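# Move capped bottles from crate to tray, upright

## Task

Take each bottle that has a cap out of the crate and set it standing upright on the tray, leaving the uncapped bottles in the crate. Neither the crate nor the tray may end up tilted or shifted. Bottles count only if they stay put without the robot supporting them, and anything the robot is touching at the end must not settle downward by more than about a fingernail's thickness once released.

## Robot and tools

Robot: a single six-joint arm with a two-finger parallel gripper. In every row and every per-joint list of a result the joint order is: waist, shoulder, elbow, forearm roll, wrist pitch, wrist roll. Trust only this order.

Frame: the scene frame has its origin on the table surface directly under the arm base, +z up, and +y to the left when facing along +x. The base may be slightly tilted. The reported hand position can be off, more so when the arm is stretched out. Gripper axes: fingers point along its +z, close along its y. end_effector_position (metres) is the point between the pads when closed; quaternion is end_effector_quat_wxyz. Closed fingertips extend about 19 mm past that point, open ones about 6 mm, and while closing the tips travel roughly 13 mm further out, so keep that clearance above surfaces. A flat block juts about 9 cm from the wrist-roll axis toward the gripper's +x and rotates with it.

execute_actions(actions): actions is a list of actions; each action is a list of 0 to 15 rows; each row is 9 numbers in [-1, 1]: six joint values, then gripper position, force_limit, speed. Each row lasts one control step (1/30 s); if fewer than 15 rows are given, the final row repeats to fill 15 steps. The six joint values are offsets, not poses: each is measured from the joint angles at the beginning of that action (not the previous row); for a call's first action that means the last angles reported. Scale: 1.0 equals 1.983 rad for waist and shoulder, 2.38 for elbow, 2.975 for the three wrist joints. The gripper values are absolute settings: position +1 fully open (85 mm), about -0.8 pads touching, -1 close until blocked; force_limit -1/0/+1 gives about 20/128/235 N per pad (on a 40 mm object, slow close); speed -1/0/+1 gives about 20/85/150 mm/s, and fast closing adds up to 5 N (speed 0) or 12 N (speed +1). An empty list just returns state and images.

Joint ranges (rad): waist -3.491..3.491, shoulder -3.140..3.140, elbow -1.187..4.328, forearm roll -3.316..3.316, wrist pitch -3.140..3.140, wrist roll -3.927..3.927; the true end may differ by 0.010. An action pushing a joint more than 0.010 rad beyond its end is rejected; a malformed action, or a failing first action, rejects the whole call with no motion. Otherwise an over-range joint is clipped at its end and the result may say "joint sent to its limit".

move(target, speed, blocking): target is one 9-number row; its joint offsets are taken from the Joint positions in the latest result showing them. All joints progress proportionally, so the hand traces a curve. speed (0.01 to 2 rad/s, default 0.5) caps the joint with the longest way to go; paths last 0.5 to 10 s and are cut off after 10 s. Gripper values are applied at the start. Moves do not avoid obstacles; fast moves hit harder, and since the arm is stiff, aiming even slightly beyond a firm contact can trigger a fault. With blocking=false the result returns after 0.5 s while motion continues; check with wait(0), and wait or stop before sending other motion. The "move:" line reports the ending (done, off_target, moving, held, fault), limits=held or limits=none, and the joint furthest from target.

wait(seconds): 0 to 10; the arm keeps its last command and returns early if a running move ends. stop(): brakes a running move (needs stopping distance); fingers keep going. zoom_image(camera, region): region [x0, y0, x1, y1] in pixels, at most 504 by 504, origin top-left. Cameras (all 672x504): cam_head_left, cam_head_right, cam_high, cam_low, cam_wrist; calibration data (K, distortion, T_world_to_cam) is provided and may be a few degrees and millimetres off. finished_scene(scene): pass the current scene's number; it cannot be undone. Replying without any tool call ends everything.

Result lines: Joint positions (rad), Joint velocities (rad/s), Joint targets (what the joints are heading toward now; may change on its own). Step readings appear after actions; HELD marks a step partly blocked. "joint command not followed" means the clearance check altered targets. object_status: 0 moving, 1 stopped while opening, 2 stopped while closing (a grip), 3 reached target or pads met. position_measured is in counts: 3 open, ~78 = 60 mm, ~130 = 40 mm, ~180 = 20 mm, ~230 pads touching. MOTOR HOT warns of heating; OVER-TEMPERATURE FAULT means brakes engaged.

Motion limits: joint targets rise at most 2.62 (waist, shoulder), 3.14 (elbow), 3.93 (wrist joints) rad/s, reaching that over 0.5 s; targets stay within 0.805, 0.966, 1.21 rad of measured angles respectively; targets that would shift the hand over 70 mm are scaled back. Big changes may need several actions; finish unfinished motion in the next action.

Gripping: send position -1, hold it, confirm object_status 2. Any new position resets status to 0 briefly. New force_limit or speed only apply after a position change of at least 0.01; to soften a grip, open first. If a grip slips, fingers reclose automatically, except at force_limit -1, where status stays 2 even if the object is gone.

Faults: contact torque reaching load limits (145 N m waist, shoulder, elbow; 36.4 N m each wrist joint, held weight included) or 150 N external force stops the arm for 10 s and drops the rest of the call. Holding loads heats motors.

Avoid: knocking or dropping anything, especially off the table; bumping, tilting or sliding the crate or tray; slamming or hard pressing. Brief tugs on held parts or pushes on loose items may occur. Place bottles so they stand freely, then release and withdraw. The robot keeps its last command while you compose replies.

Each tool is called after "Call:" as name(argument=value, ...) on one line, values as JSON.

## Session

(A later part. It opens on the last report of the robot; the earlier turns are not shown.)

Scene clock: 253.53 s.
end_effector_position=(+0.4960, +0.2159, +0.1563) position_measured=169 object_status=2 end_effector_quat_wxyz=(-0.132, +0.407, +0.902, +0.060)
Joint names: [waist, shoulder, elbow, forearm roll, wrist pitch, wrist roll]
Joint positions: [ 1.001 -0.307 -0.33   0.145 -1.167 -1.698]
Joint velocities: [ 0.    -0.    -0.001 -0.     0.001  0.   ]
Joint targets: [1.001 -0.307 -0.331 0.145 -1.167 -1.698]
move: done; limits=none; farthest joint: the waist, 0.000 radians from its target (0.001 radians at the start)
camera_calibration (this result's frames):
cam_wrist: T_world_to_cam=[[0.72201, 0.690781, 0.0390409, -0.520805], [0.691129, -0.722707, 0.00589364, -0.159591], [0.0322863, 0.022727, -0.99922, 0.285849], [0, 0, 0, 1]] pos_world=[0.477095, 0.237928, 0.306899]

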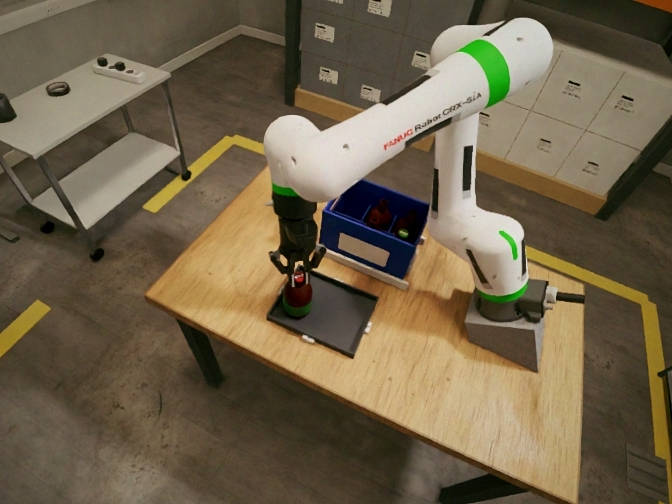

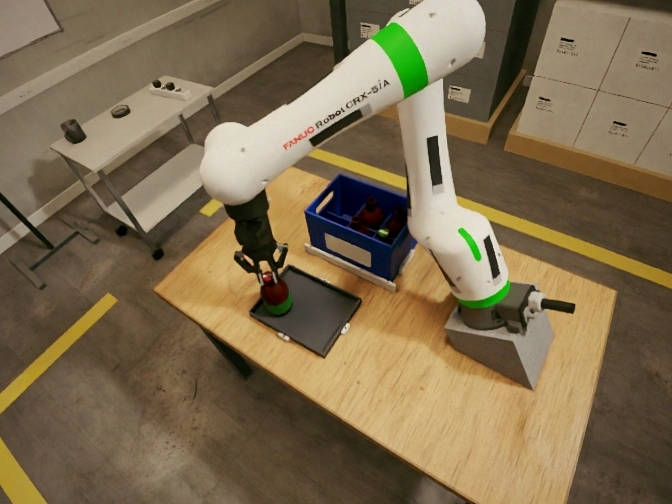

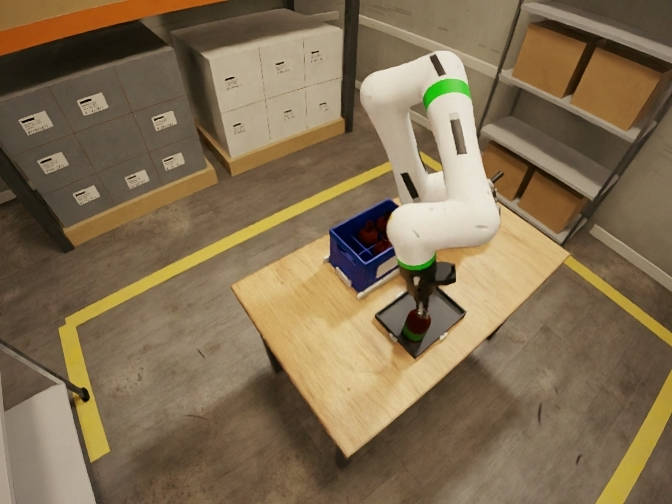

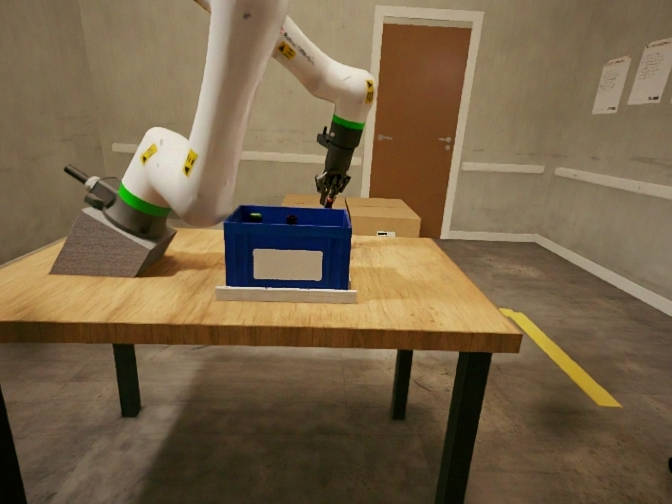

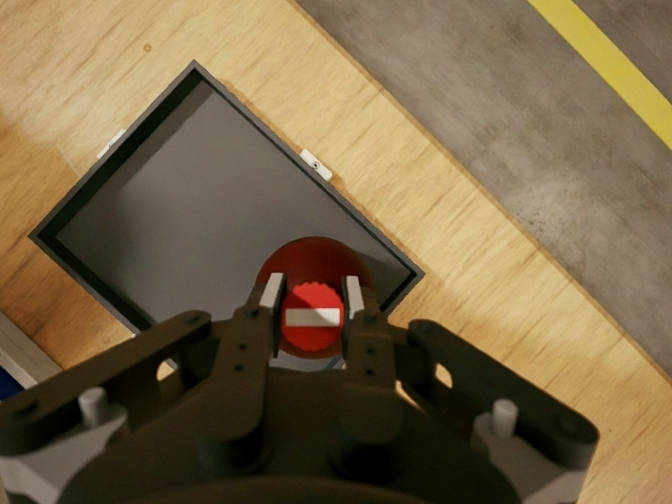

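Call:
execute_actions(actions=[[[0,0,0,0,0,0,0.2,0,0]]])

Scene clock: 255.53 s.
end_effector_position=(+0.4960, +0.2158, +0.1562) position_measured=104 object_status=0 end_effector_quat_wxyz=(-0.132, +0.407, +0.902, +0.060)
Joint names: [waist, shoulder, elbow, forearm roll, wrist pitch, wrist roll]
Joint positions: [ 1.    -0.307 -0.33   0.145 -1.167 -1.698]
Joint velocities: [ 0.    -0.     0.    -0.001  0.    -0.   ]
Joint targets: [1.001 -0.307 -0.330 0.145 -1.167 -1.698]
Step readings (joint positions):
0: [1.001 -0.307 -0.331 0.145 -1.167 -1.698]
1: [1.001 -0.307 -0.331 0.145 -1.167 -1.698]
2: [1.000 -0.307 -0.331 0.145 -1.167 -1.698]
4: [1.000 -0.307 -0.331 0.145 -1.167 -1.698]
8: [1.000 -0.307 -0.331 0.145 -1.167 -1.698]
15: Joint positions above
camera_calibration (this result's frames):
cam_wrist: T_world_to_cam=[[0.722104, 0.690686, 0.0389802, -0.520796], [0.691031, -0.7228, 0.00594699, -0.159592], [0.0322824, 0.0226422, -0.999222, 0.285836], [0, 0, 0, 1]] pos_world=[0.477125, 0.237881, 0.306863]

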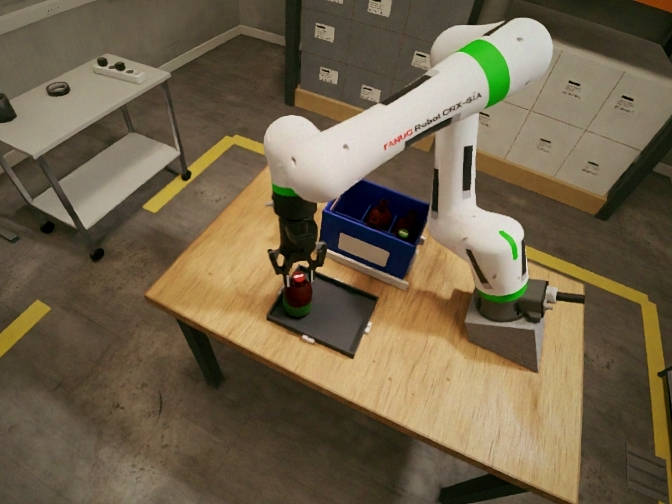

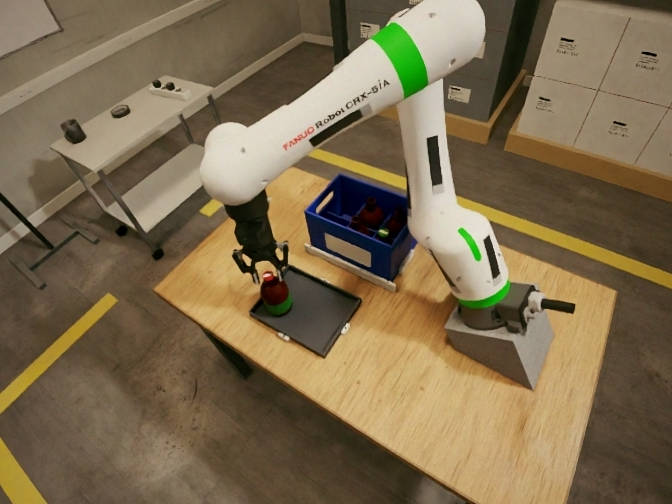

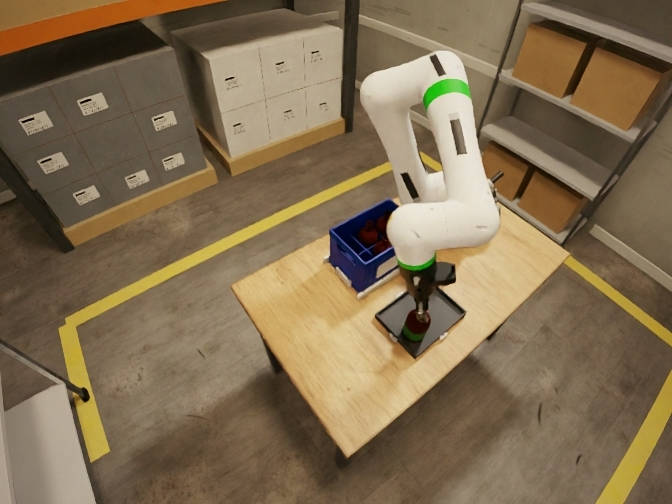

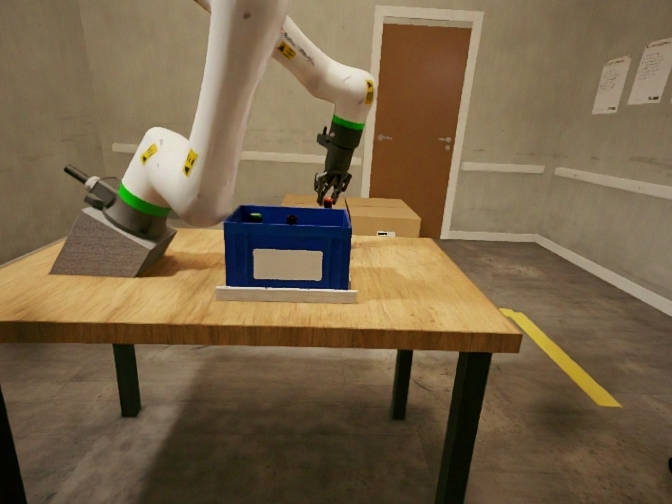

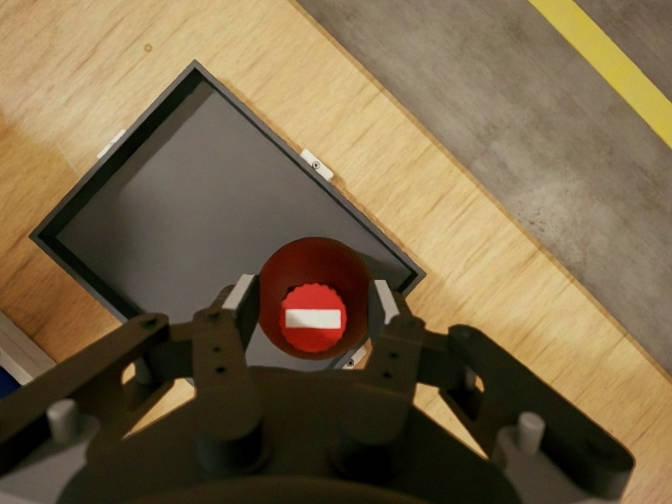

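Call:
move(target=[0, -0.0277, 0.0441, 0, -0.0538, 0, 0.2, 0, 0], speed=0.4)

Scene clock: 272.40 s.
end_effector_position=(+0.5138, +0.1912, +0.2166) position_measured=104 object_status=3 end_effector_quat_wxyz=(-0.130, +0.417, +0.898, +0.057)
Joint names: [waist, shoulder, elbow, forearm roll, wrist pitch, wrist roll]
Joint positions: [ 1.    -0.362 -0.226  0.145 -1.327 -1.698]
Joint velocities: [ 0.001 -0.001 -0.    -0.001 -0.001 -0.   ]
Joint targets: [1.000 -0.362 -0.226 0.145 -1.327 -1.698]
move: done; limits=none; farthest joint: the elbow, 0.001 radians from its target (0.105 radians at the start)
camera_calibration (this result's frames):
cam_wrist: T_world_to_cam=[[0.736255, 0.675966, 0.0316108, -0.52181], [0.675935, -0.736842, 0.0132728, -0.181167], [0.0322641, 0.0115947, -0.999412, 0.348281], [0, 0, 0, 1]] pos_world=[0.495405, 0.215196, 0.366975]

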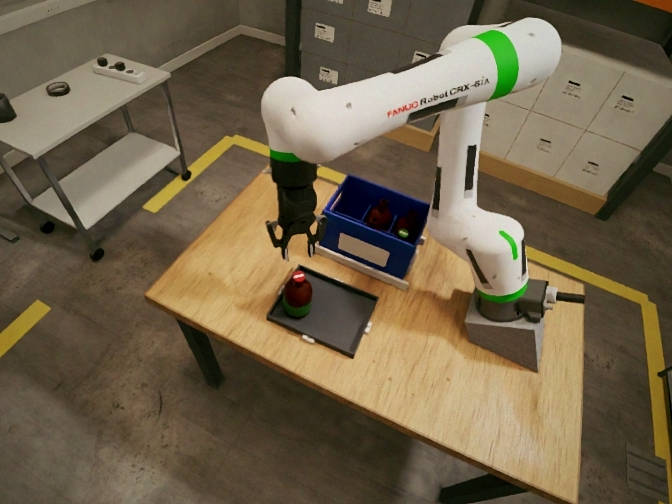

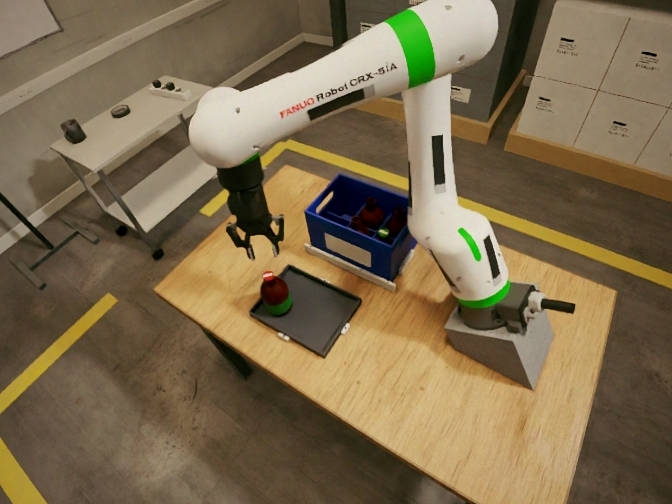

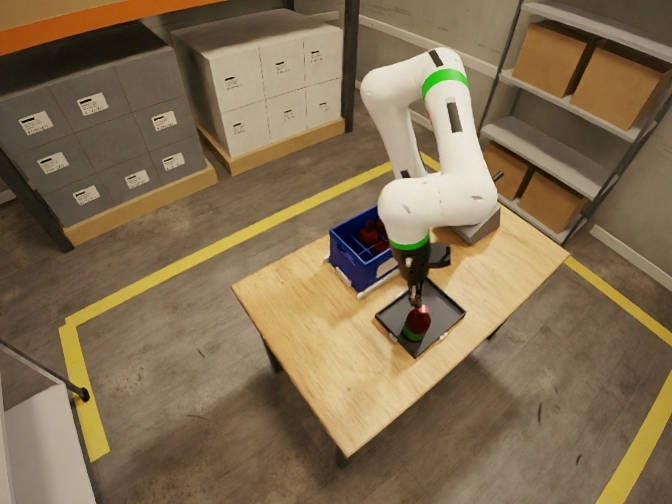

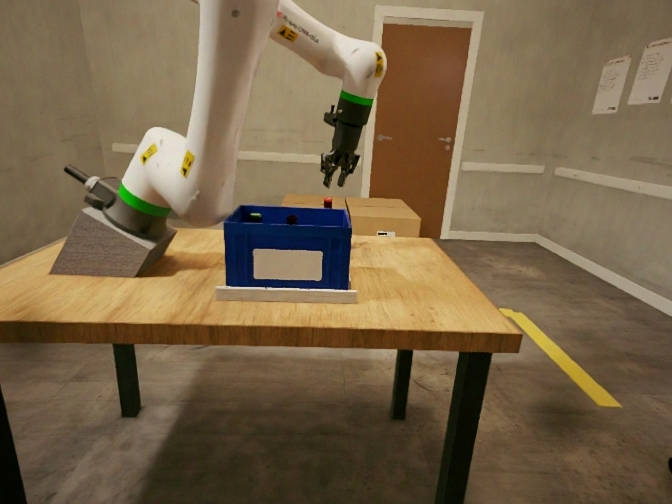

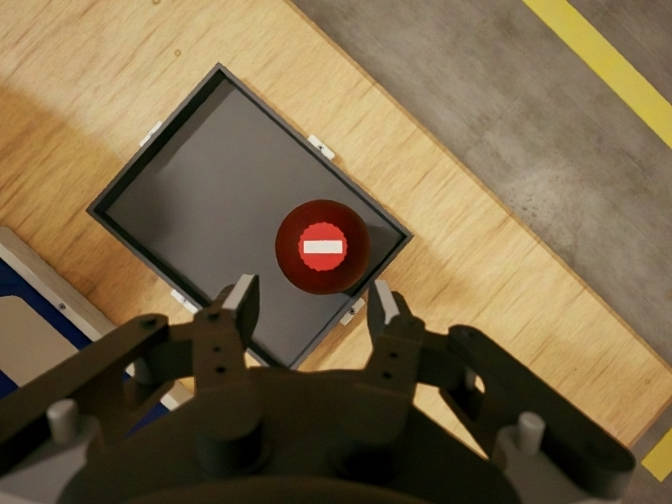

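Call:
move(target=[-0.4561, -0.3419, -0.2014, -0.1437, -0.0124, 0.0628, 0.2, 0, 0], speed=0.9)

Call:
zoom_image(camera="cam_wrist", region=[200, 200, 440, 380])

Call:
zoom_image(camera="cam_low", region=[205, 150, 305, 240])

Scene clock: 277.07 s.
end_effector_position=(+0.3151, -0.0453, +0.2004) position_measured=104 object_status=3 end_effector_quat_wxyz=(-0.096, +0.709, +0.691, +0.099)
Joint names: [waist, shoulder, elbow, forearm roll, wrist pitch, wrist roll]
Joint positions: [ 0.096 -1.04  -0.705 -0.282 -1.364 -1.511]
Joint velocities: [-0.001 -0.001 -0.    -0.001  0.001  0.   ]
Joint targets: [0.096 -1.040 -0.705 -0.282 -1.364 -1.511]
move: done; limits=none; farthest joint: the waist, 0.001 radians from its target (0.905 radians at the start)
camera_calibration (this result's frames):
cam_wrist: T_world_to_cam=[[0.999189, 0.0141341, 0.0377075, -0.329233], [0.0133762, -0.999705, 0.0202788, -0.0254527], [0.037983, -0.019758, -0.999083, 0.337954], [0, 0, 0, 1]] pos_world=[0.31647, -0.0141145, 0.350575]

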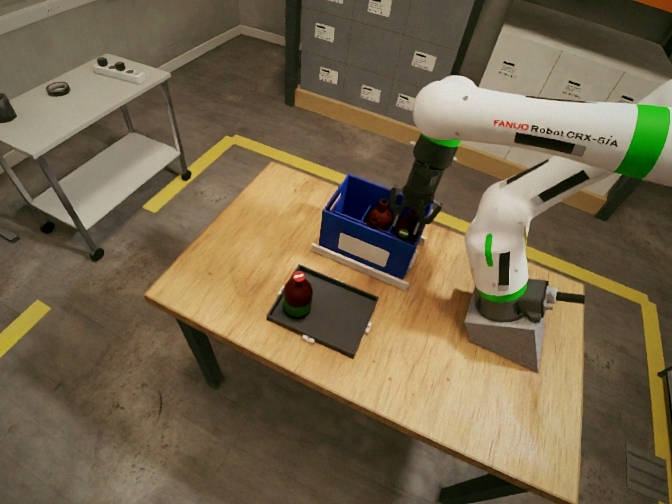

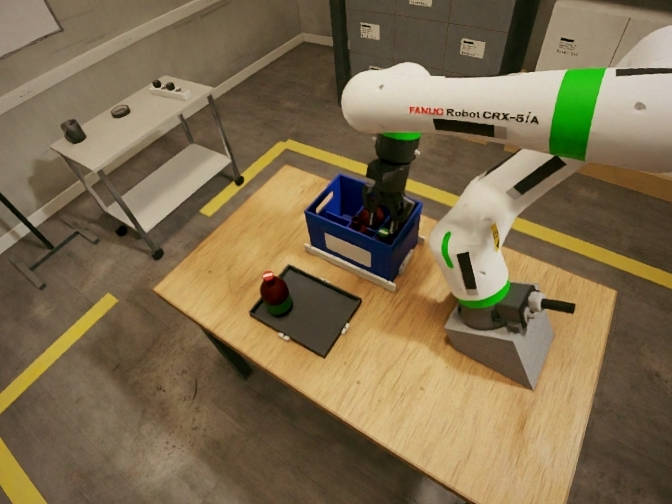

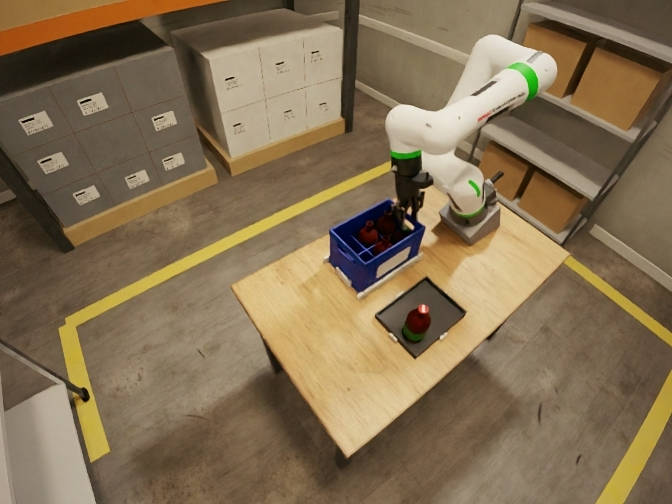

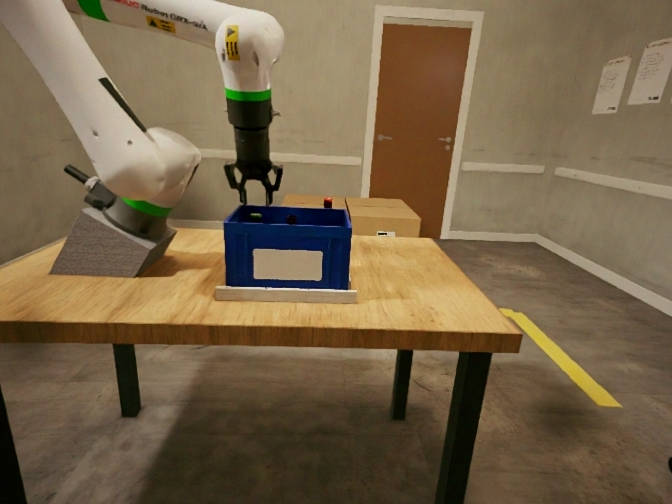

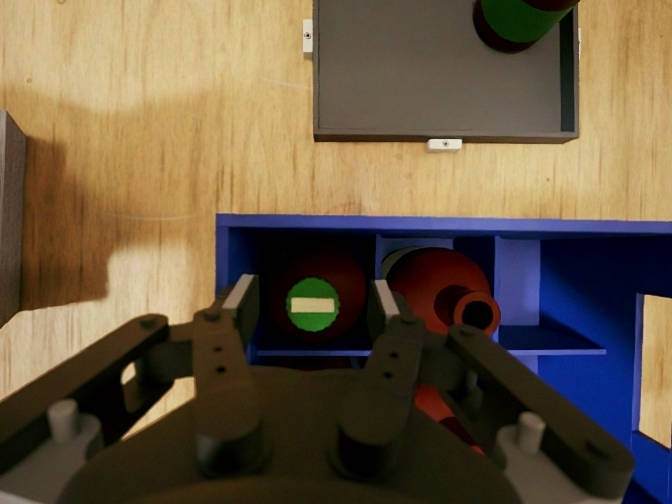

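Region (200, 200, 440, 380) of cam_wrist's 672x504 image, scaled by 2.100, with more detail than that image has; it fills the top 378 rows of this view, and the rest is white.

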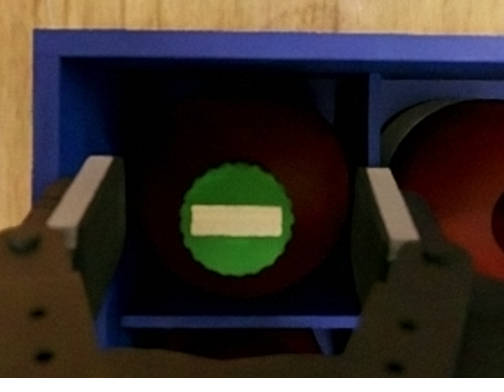

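Region (205, 150, 305, 240) of cam_low's 672x504 image, scaled by 5.040, with more detail than that image has; it fills the top 454 rows of this view, and the rest is white.

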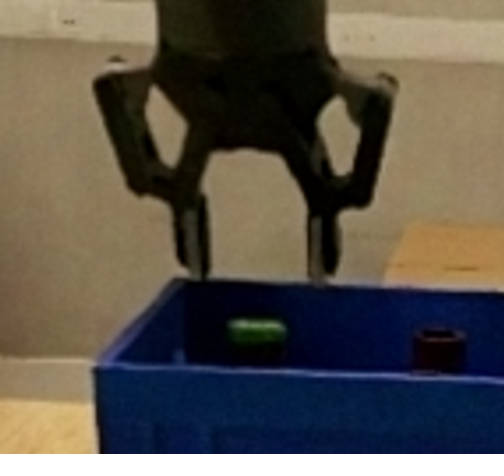

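Call:
move(target=[-0.004, 0.0232, -0.0304, -0.003, 0.0382, 0.0117, 0.03, 0, 0.5], speed=0.17)

Call:
zoom_image(camera="cam_low", region=[205, 150, 305, 240])

Scene clock: 288.20 s.
end_effector_position=(+0.3134, -0.0469, +0.1602) position_measured=126 object_status=3 end_effector_quat_wxyz=(-0.095, +0.712, +0.689, +0.098)
Joint names: [waist, shoulder, elbow, forearm roll, wrist pitch, wrist roll]
Joint positions: [ 0.088 -0.994 -0.777 -0.291 -1.251 -1.476]
Joint velocities: [ 0.002 -0.001 -0.001  0.     0.     0.   ]
Joint targets: [0.088 -0.994 -0.777 -0.291 -1.251 -1.476]
move: done; limits=none; farthest joint: the waist, 0.000 radians from its target (0.008 radians at the start)
camera_calibration (this result's frames):
cam_wrist: T_world_to_cam=[[0.99926, 0.00769644, 0.0376834, -0.326358], [0.00677407, -0.999676, 0.0245435, -0.0247868], [0.0378601, -0.0242701, -0.998988, 0.297636], [0, 0, 0, 1]] pos_world=[0.315016, -0.0150434, 0.310242]

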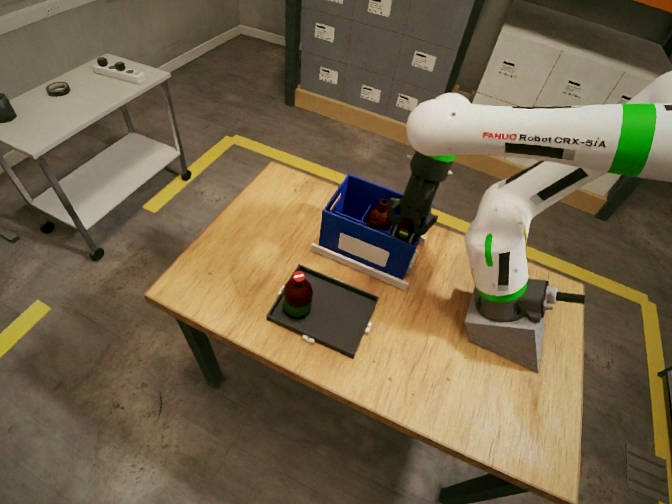

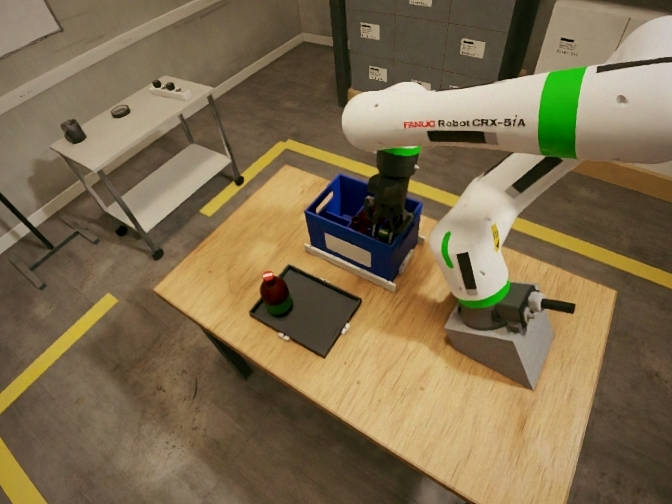

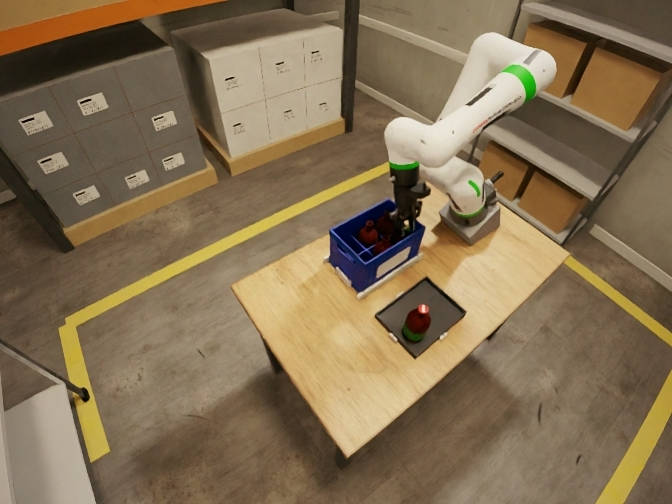

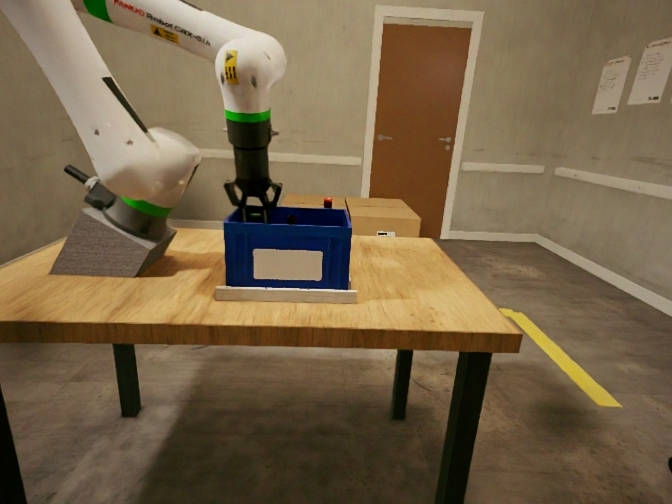

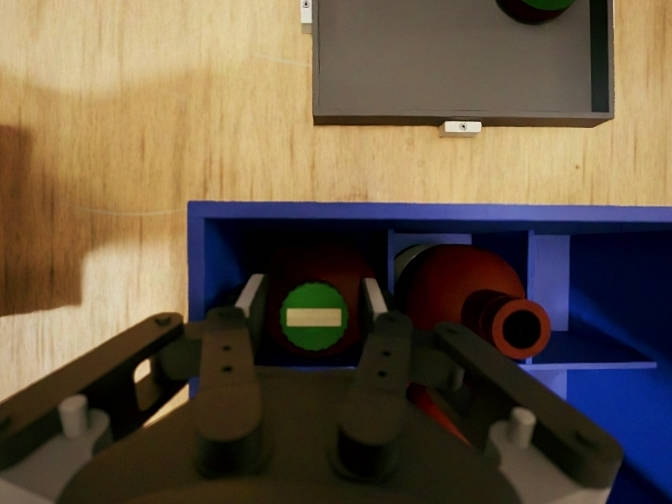

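Region (205, 150, 305, 240) of cam_low's 672x504 image, scaled by 5.040, with more detail than that image has; it fills the top 454 rows of this view, and the rest is white.

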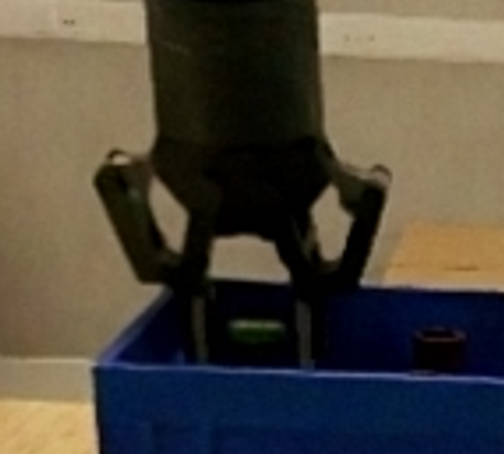

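Call:
execute_actions(actions=[[[0,0,0,0,0,0,-1,0,-0.3]]])

Scene clock: 316.53 s.
end_effector_position=(+0.3134, -0.0469, +0.1601) position_measured=168 object_status=0 end_effector_quat_wxyz=(-0.095, +0.712, +0.689, +0.098)
Joint names: [waist, shoulder, elbow, forearm roll, wrist pitch, wrist roll]
Joint positions: [ 0.088 -0.994 -0.777 -0.291 -1.251 -1.476]
Joint velocities: [-0.     0.001  0.001  0.001  0.001  0.   ]
Joint targets: [0.088 -0.994 -0.777 -0.291 -1.251 -1.476]
Step readings (joint positions):
0: [0.088 -0.994 -0.777 -0.291 -1.251 -1.476]
1: [0.088 -0.994 -0.777 -0.291 -1.251 -1.476]
2: [0.088 -0.994 -0.777 -0.291 -1.251 -1.476]
4: [0.088 -0.994 -0.777 -0.291 -1.251 -1.476]
8: [0.088 -0.994 -0.777 -0.291 -1.251 -1.476]
15: Joint positions above
camera_calibration (this result's frames):
cam_wrist: T_world_to_cam=[[0.99926, 0.00769003, 0.0376741, -0.32635], [0.0067678, -0.999676, 0.024546, -0.0247855], [0.0378506, -0.0242729, -0.998989, 0.297611], [0, 0, 0, 1]] pos_world=[0.315011, -0.0150439, 0.310214]

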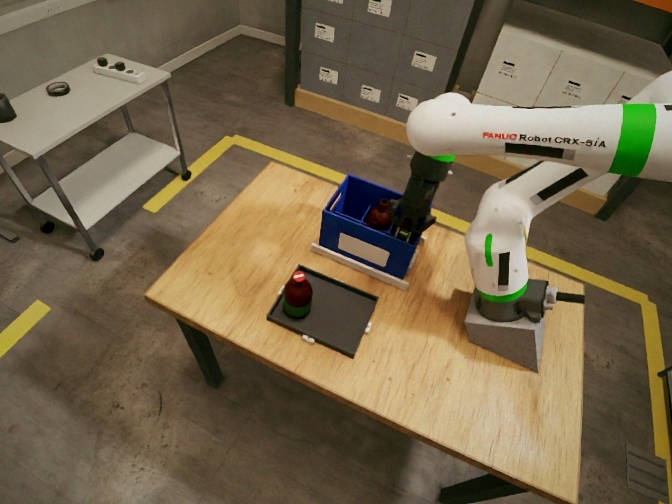

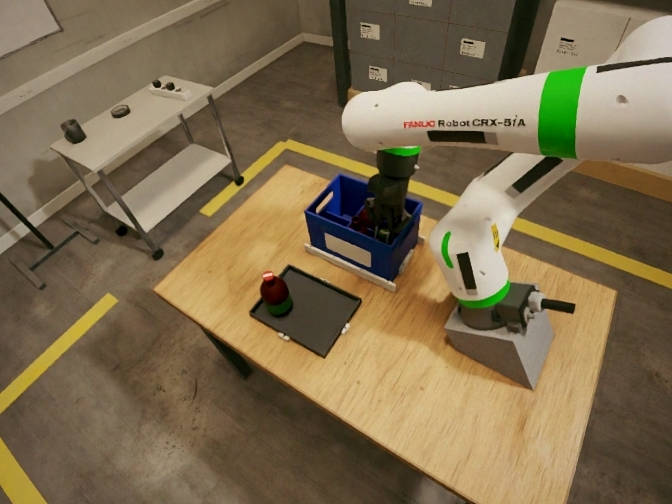

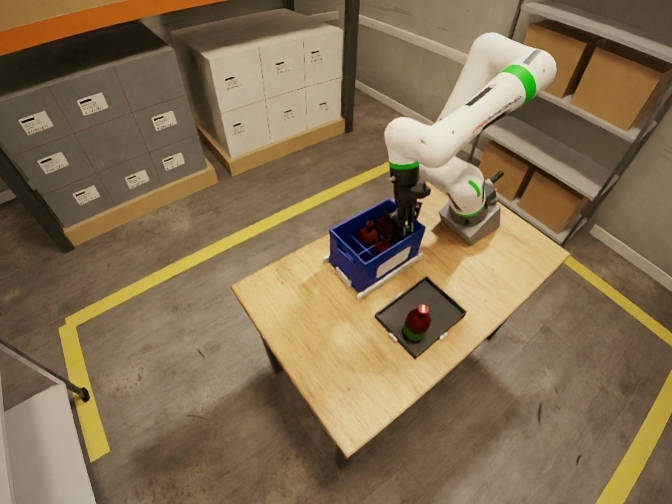

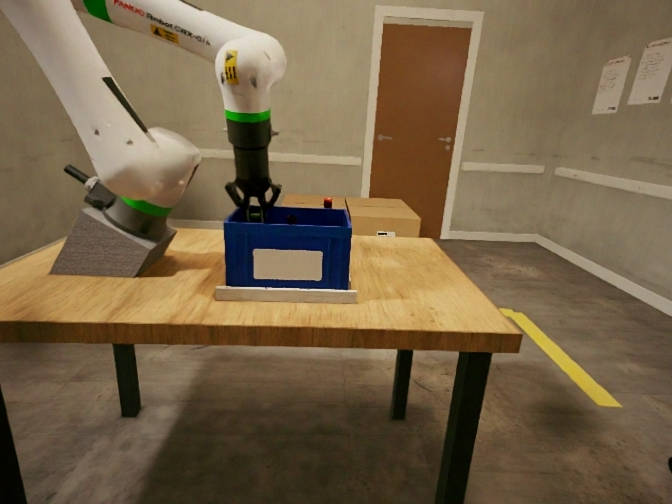

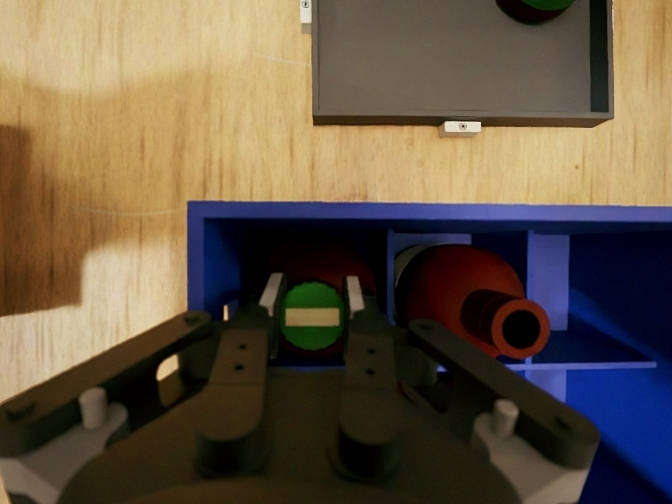

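Call:
move(target=[0, -0.0466, 0.079, 0.0051, -0.0906, -0.0268, -1, 0, -0.3], speed=0.35)

Scene clock: 321.37 s.
end_effector_position=(+0.3133, -0.0473, +0.2601) position_measured=169 object_status=2 end_effector_quat_wxyz=(-0.094, +0.712, +0.689, +0.098)
Joint names: [waist, shoulder, elbow, forearm roll, wrist pitch, wrist roll]
Joint positions: [ 0.088 -1.087 -0.589 -0.276 -1.52  -1.556]
Joint velocities: [ 0.001 -0.001  0.002 -0.    -0.001 -0.   ]
Joint targets: [0.088 -1.087 -0.589 -0.276 -1.520 -1.556]
move: done; limits=none; farthest joint: the wrist pitch, 0.001 radians from its target (0.270 radians at the start)
camera_calibration (this result's frames):
cam_wrist: T_world_to_cam=[[0.999268, 0.00768258, 0.0374706, -0.329945], [0.00675331, -0.999668, 0.0248637, -0.0277029], [0.0376492, -0.0245925, -0.998988, 0.397512], [0, 0, 0, 1]] pos_world=[0.314925, -0.0153831, 0.410162]

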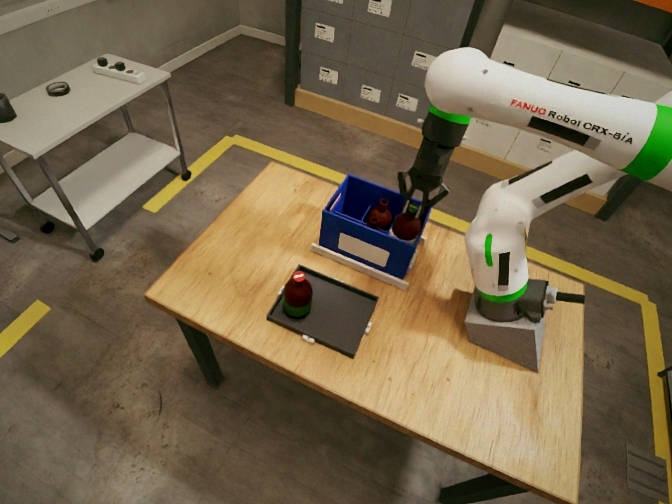

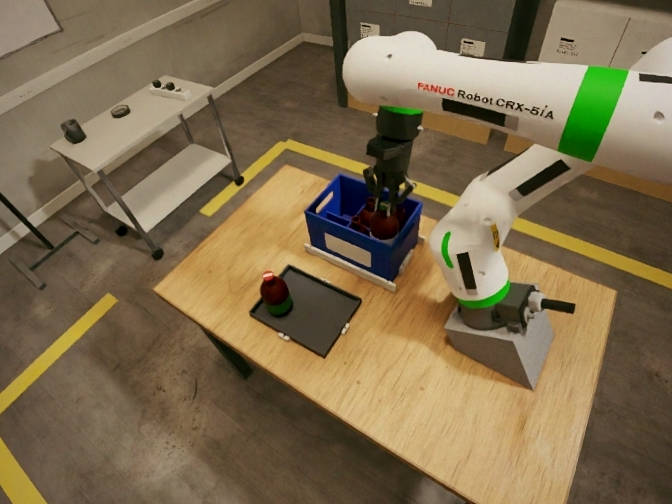

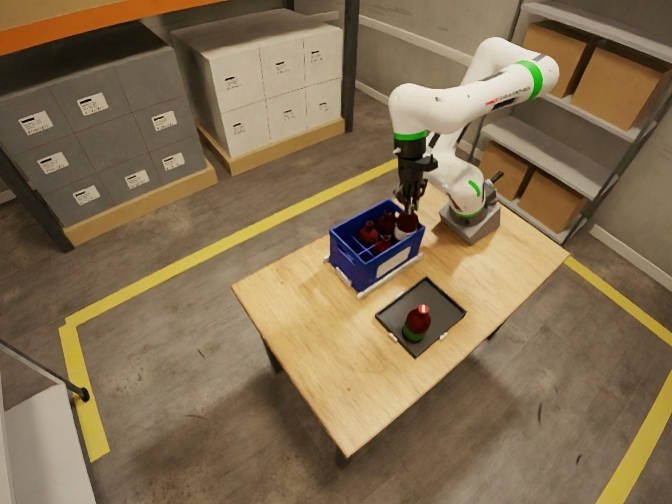

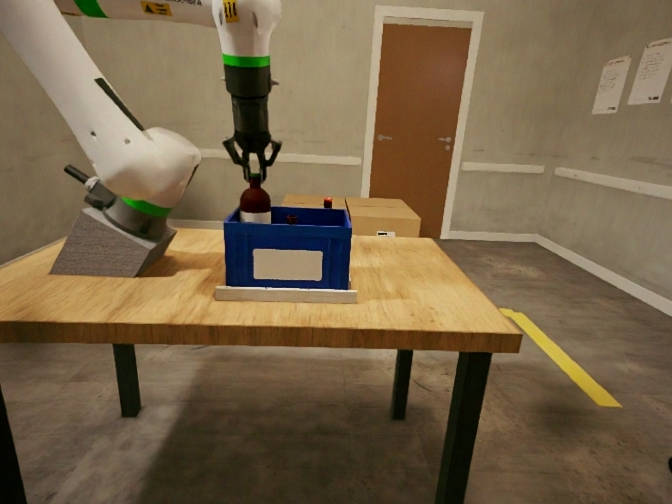

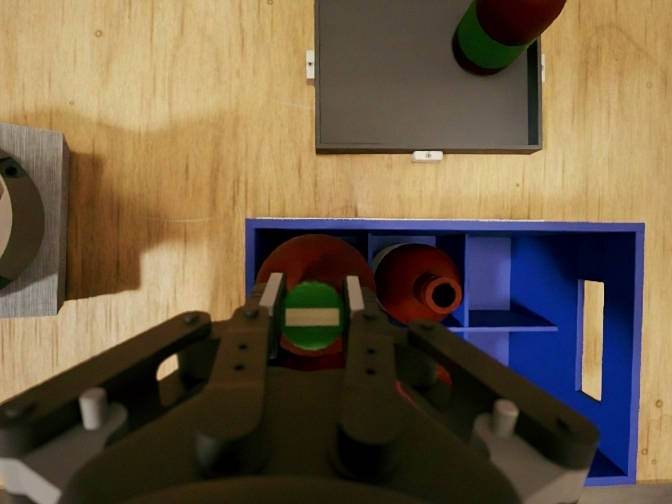

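Call:
move(target=[0, 0.0539, 0.1328, -0.001, -0.0677, -0.0193, -1, 0, -0.3], speed=0.45)

Scene clock: 324.73 s.
end_effector_position=(+0.3548, -0.0482, +0.3701) position_measured=169 object_status=2 end_effector_quat_wxyz=(-0.095, +0.712, +0.689, +0.098)
Joint names: [waist, shoulder, elbow, forearm roll, wrist pitch, wrist roll]
Joint positions: [ 0.088 -0.98  -0.273 -0.279 -1.721 -1.613]
Joint velocities: [-0.001  0.     0.002 -0.    -0.002 -0.   ]
Joint targets: [0.088 -0.980 -0.273 -0.279 -1.721 -1.613]
move: done; limits=none; farthest joint: the waist, 0.000 radians from its target (0.000 radians at the start)
camera_calibration (this result's frames):
cam_wrist: T_world_to_cam=[[0.999278, 0.00760124, 0.0372352, -0.37544], [0.00668266, -0.999672, 0.0247322, -0.0316016], [0.037411, -0.0244655, -0.999, 0.505904], [0, 0, 0, 1]] pos_world=[0.356454, -0.0163602, 0.52016]

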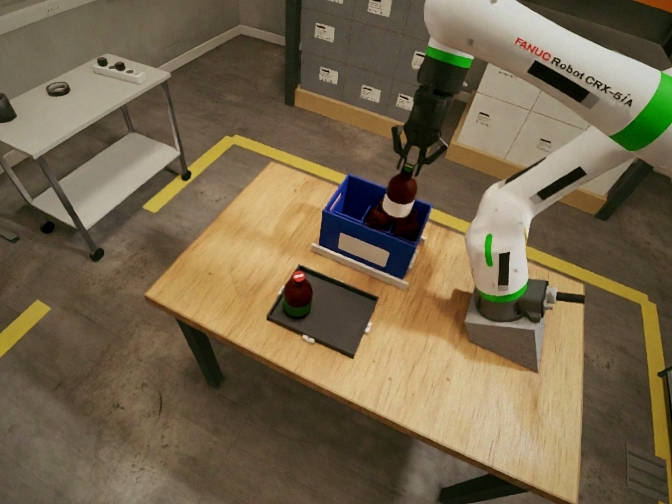

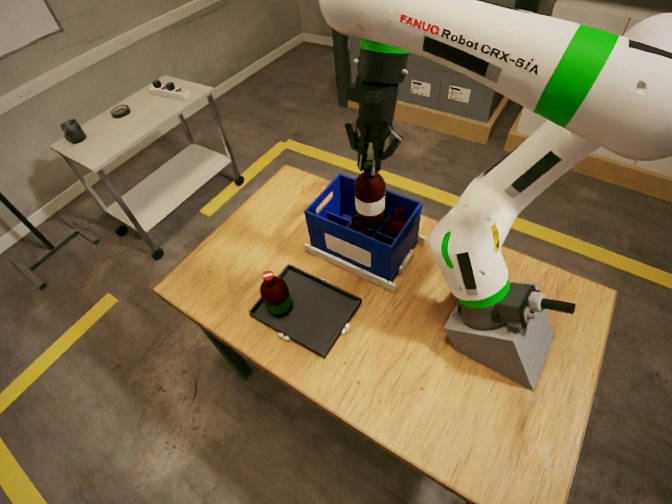

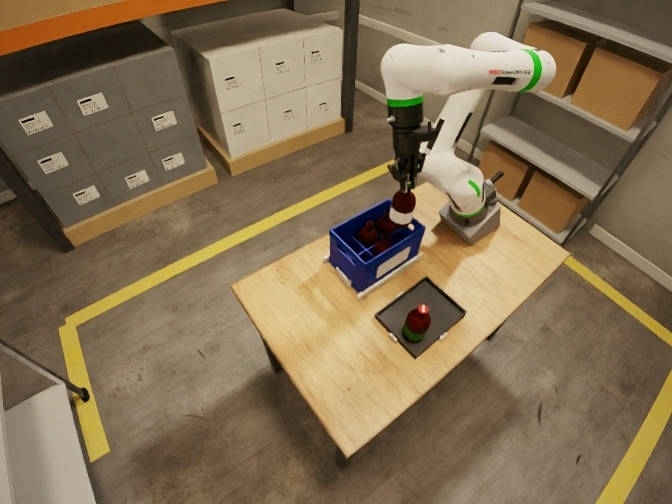

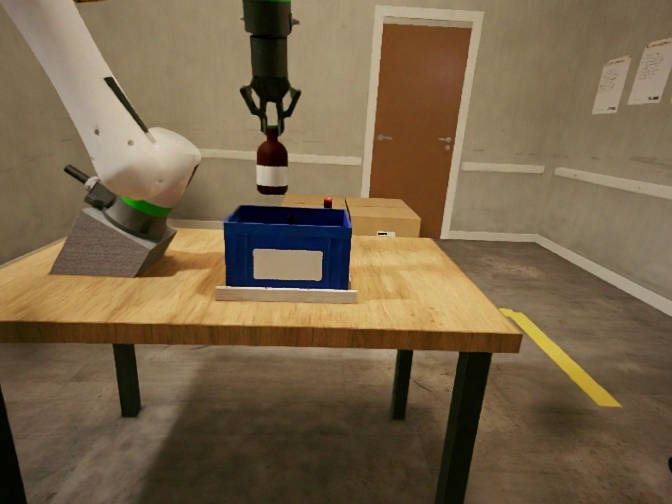

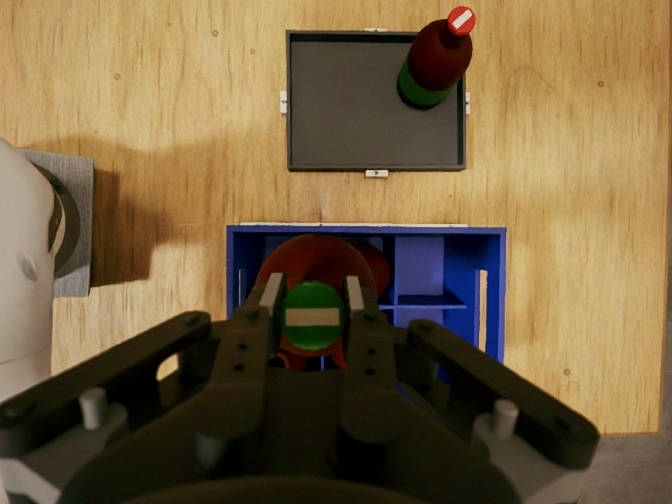

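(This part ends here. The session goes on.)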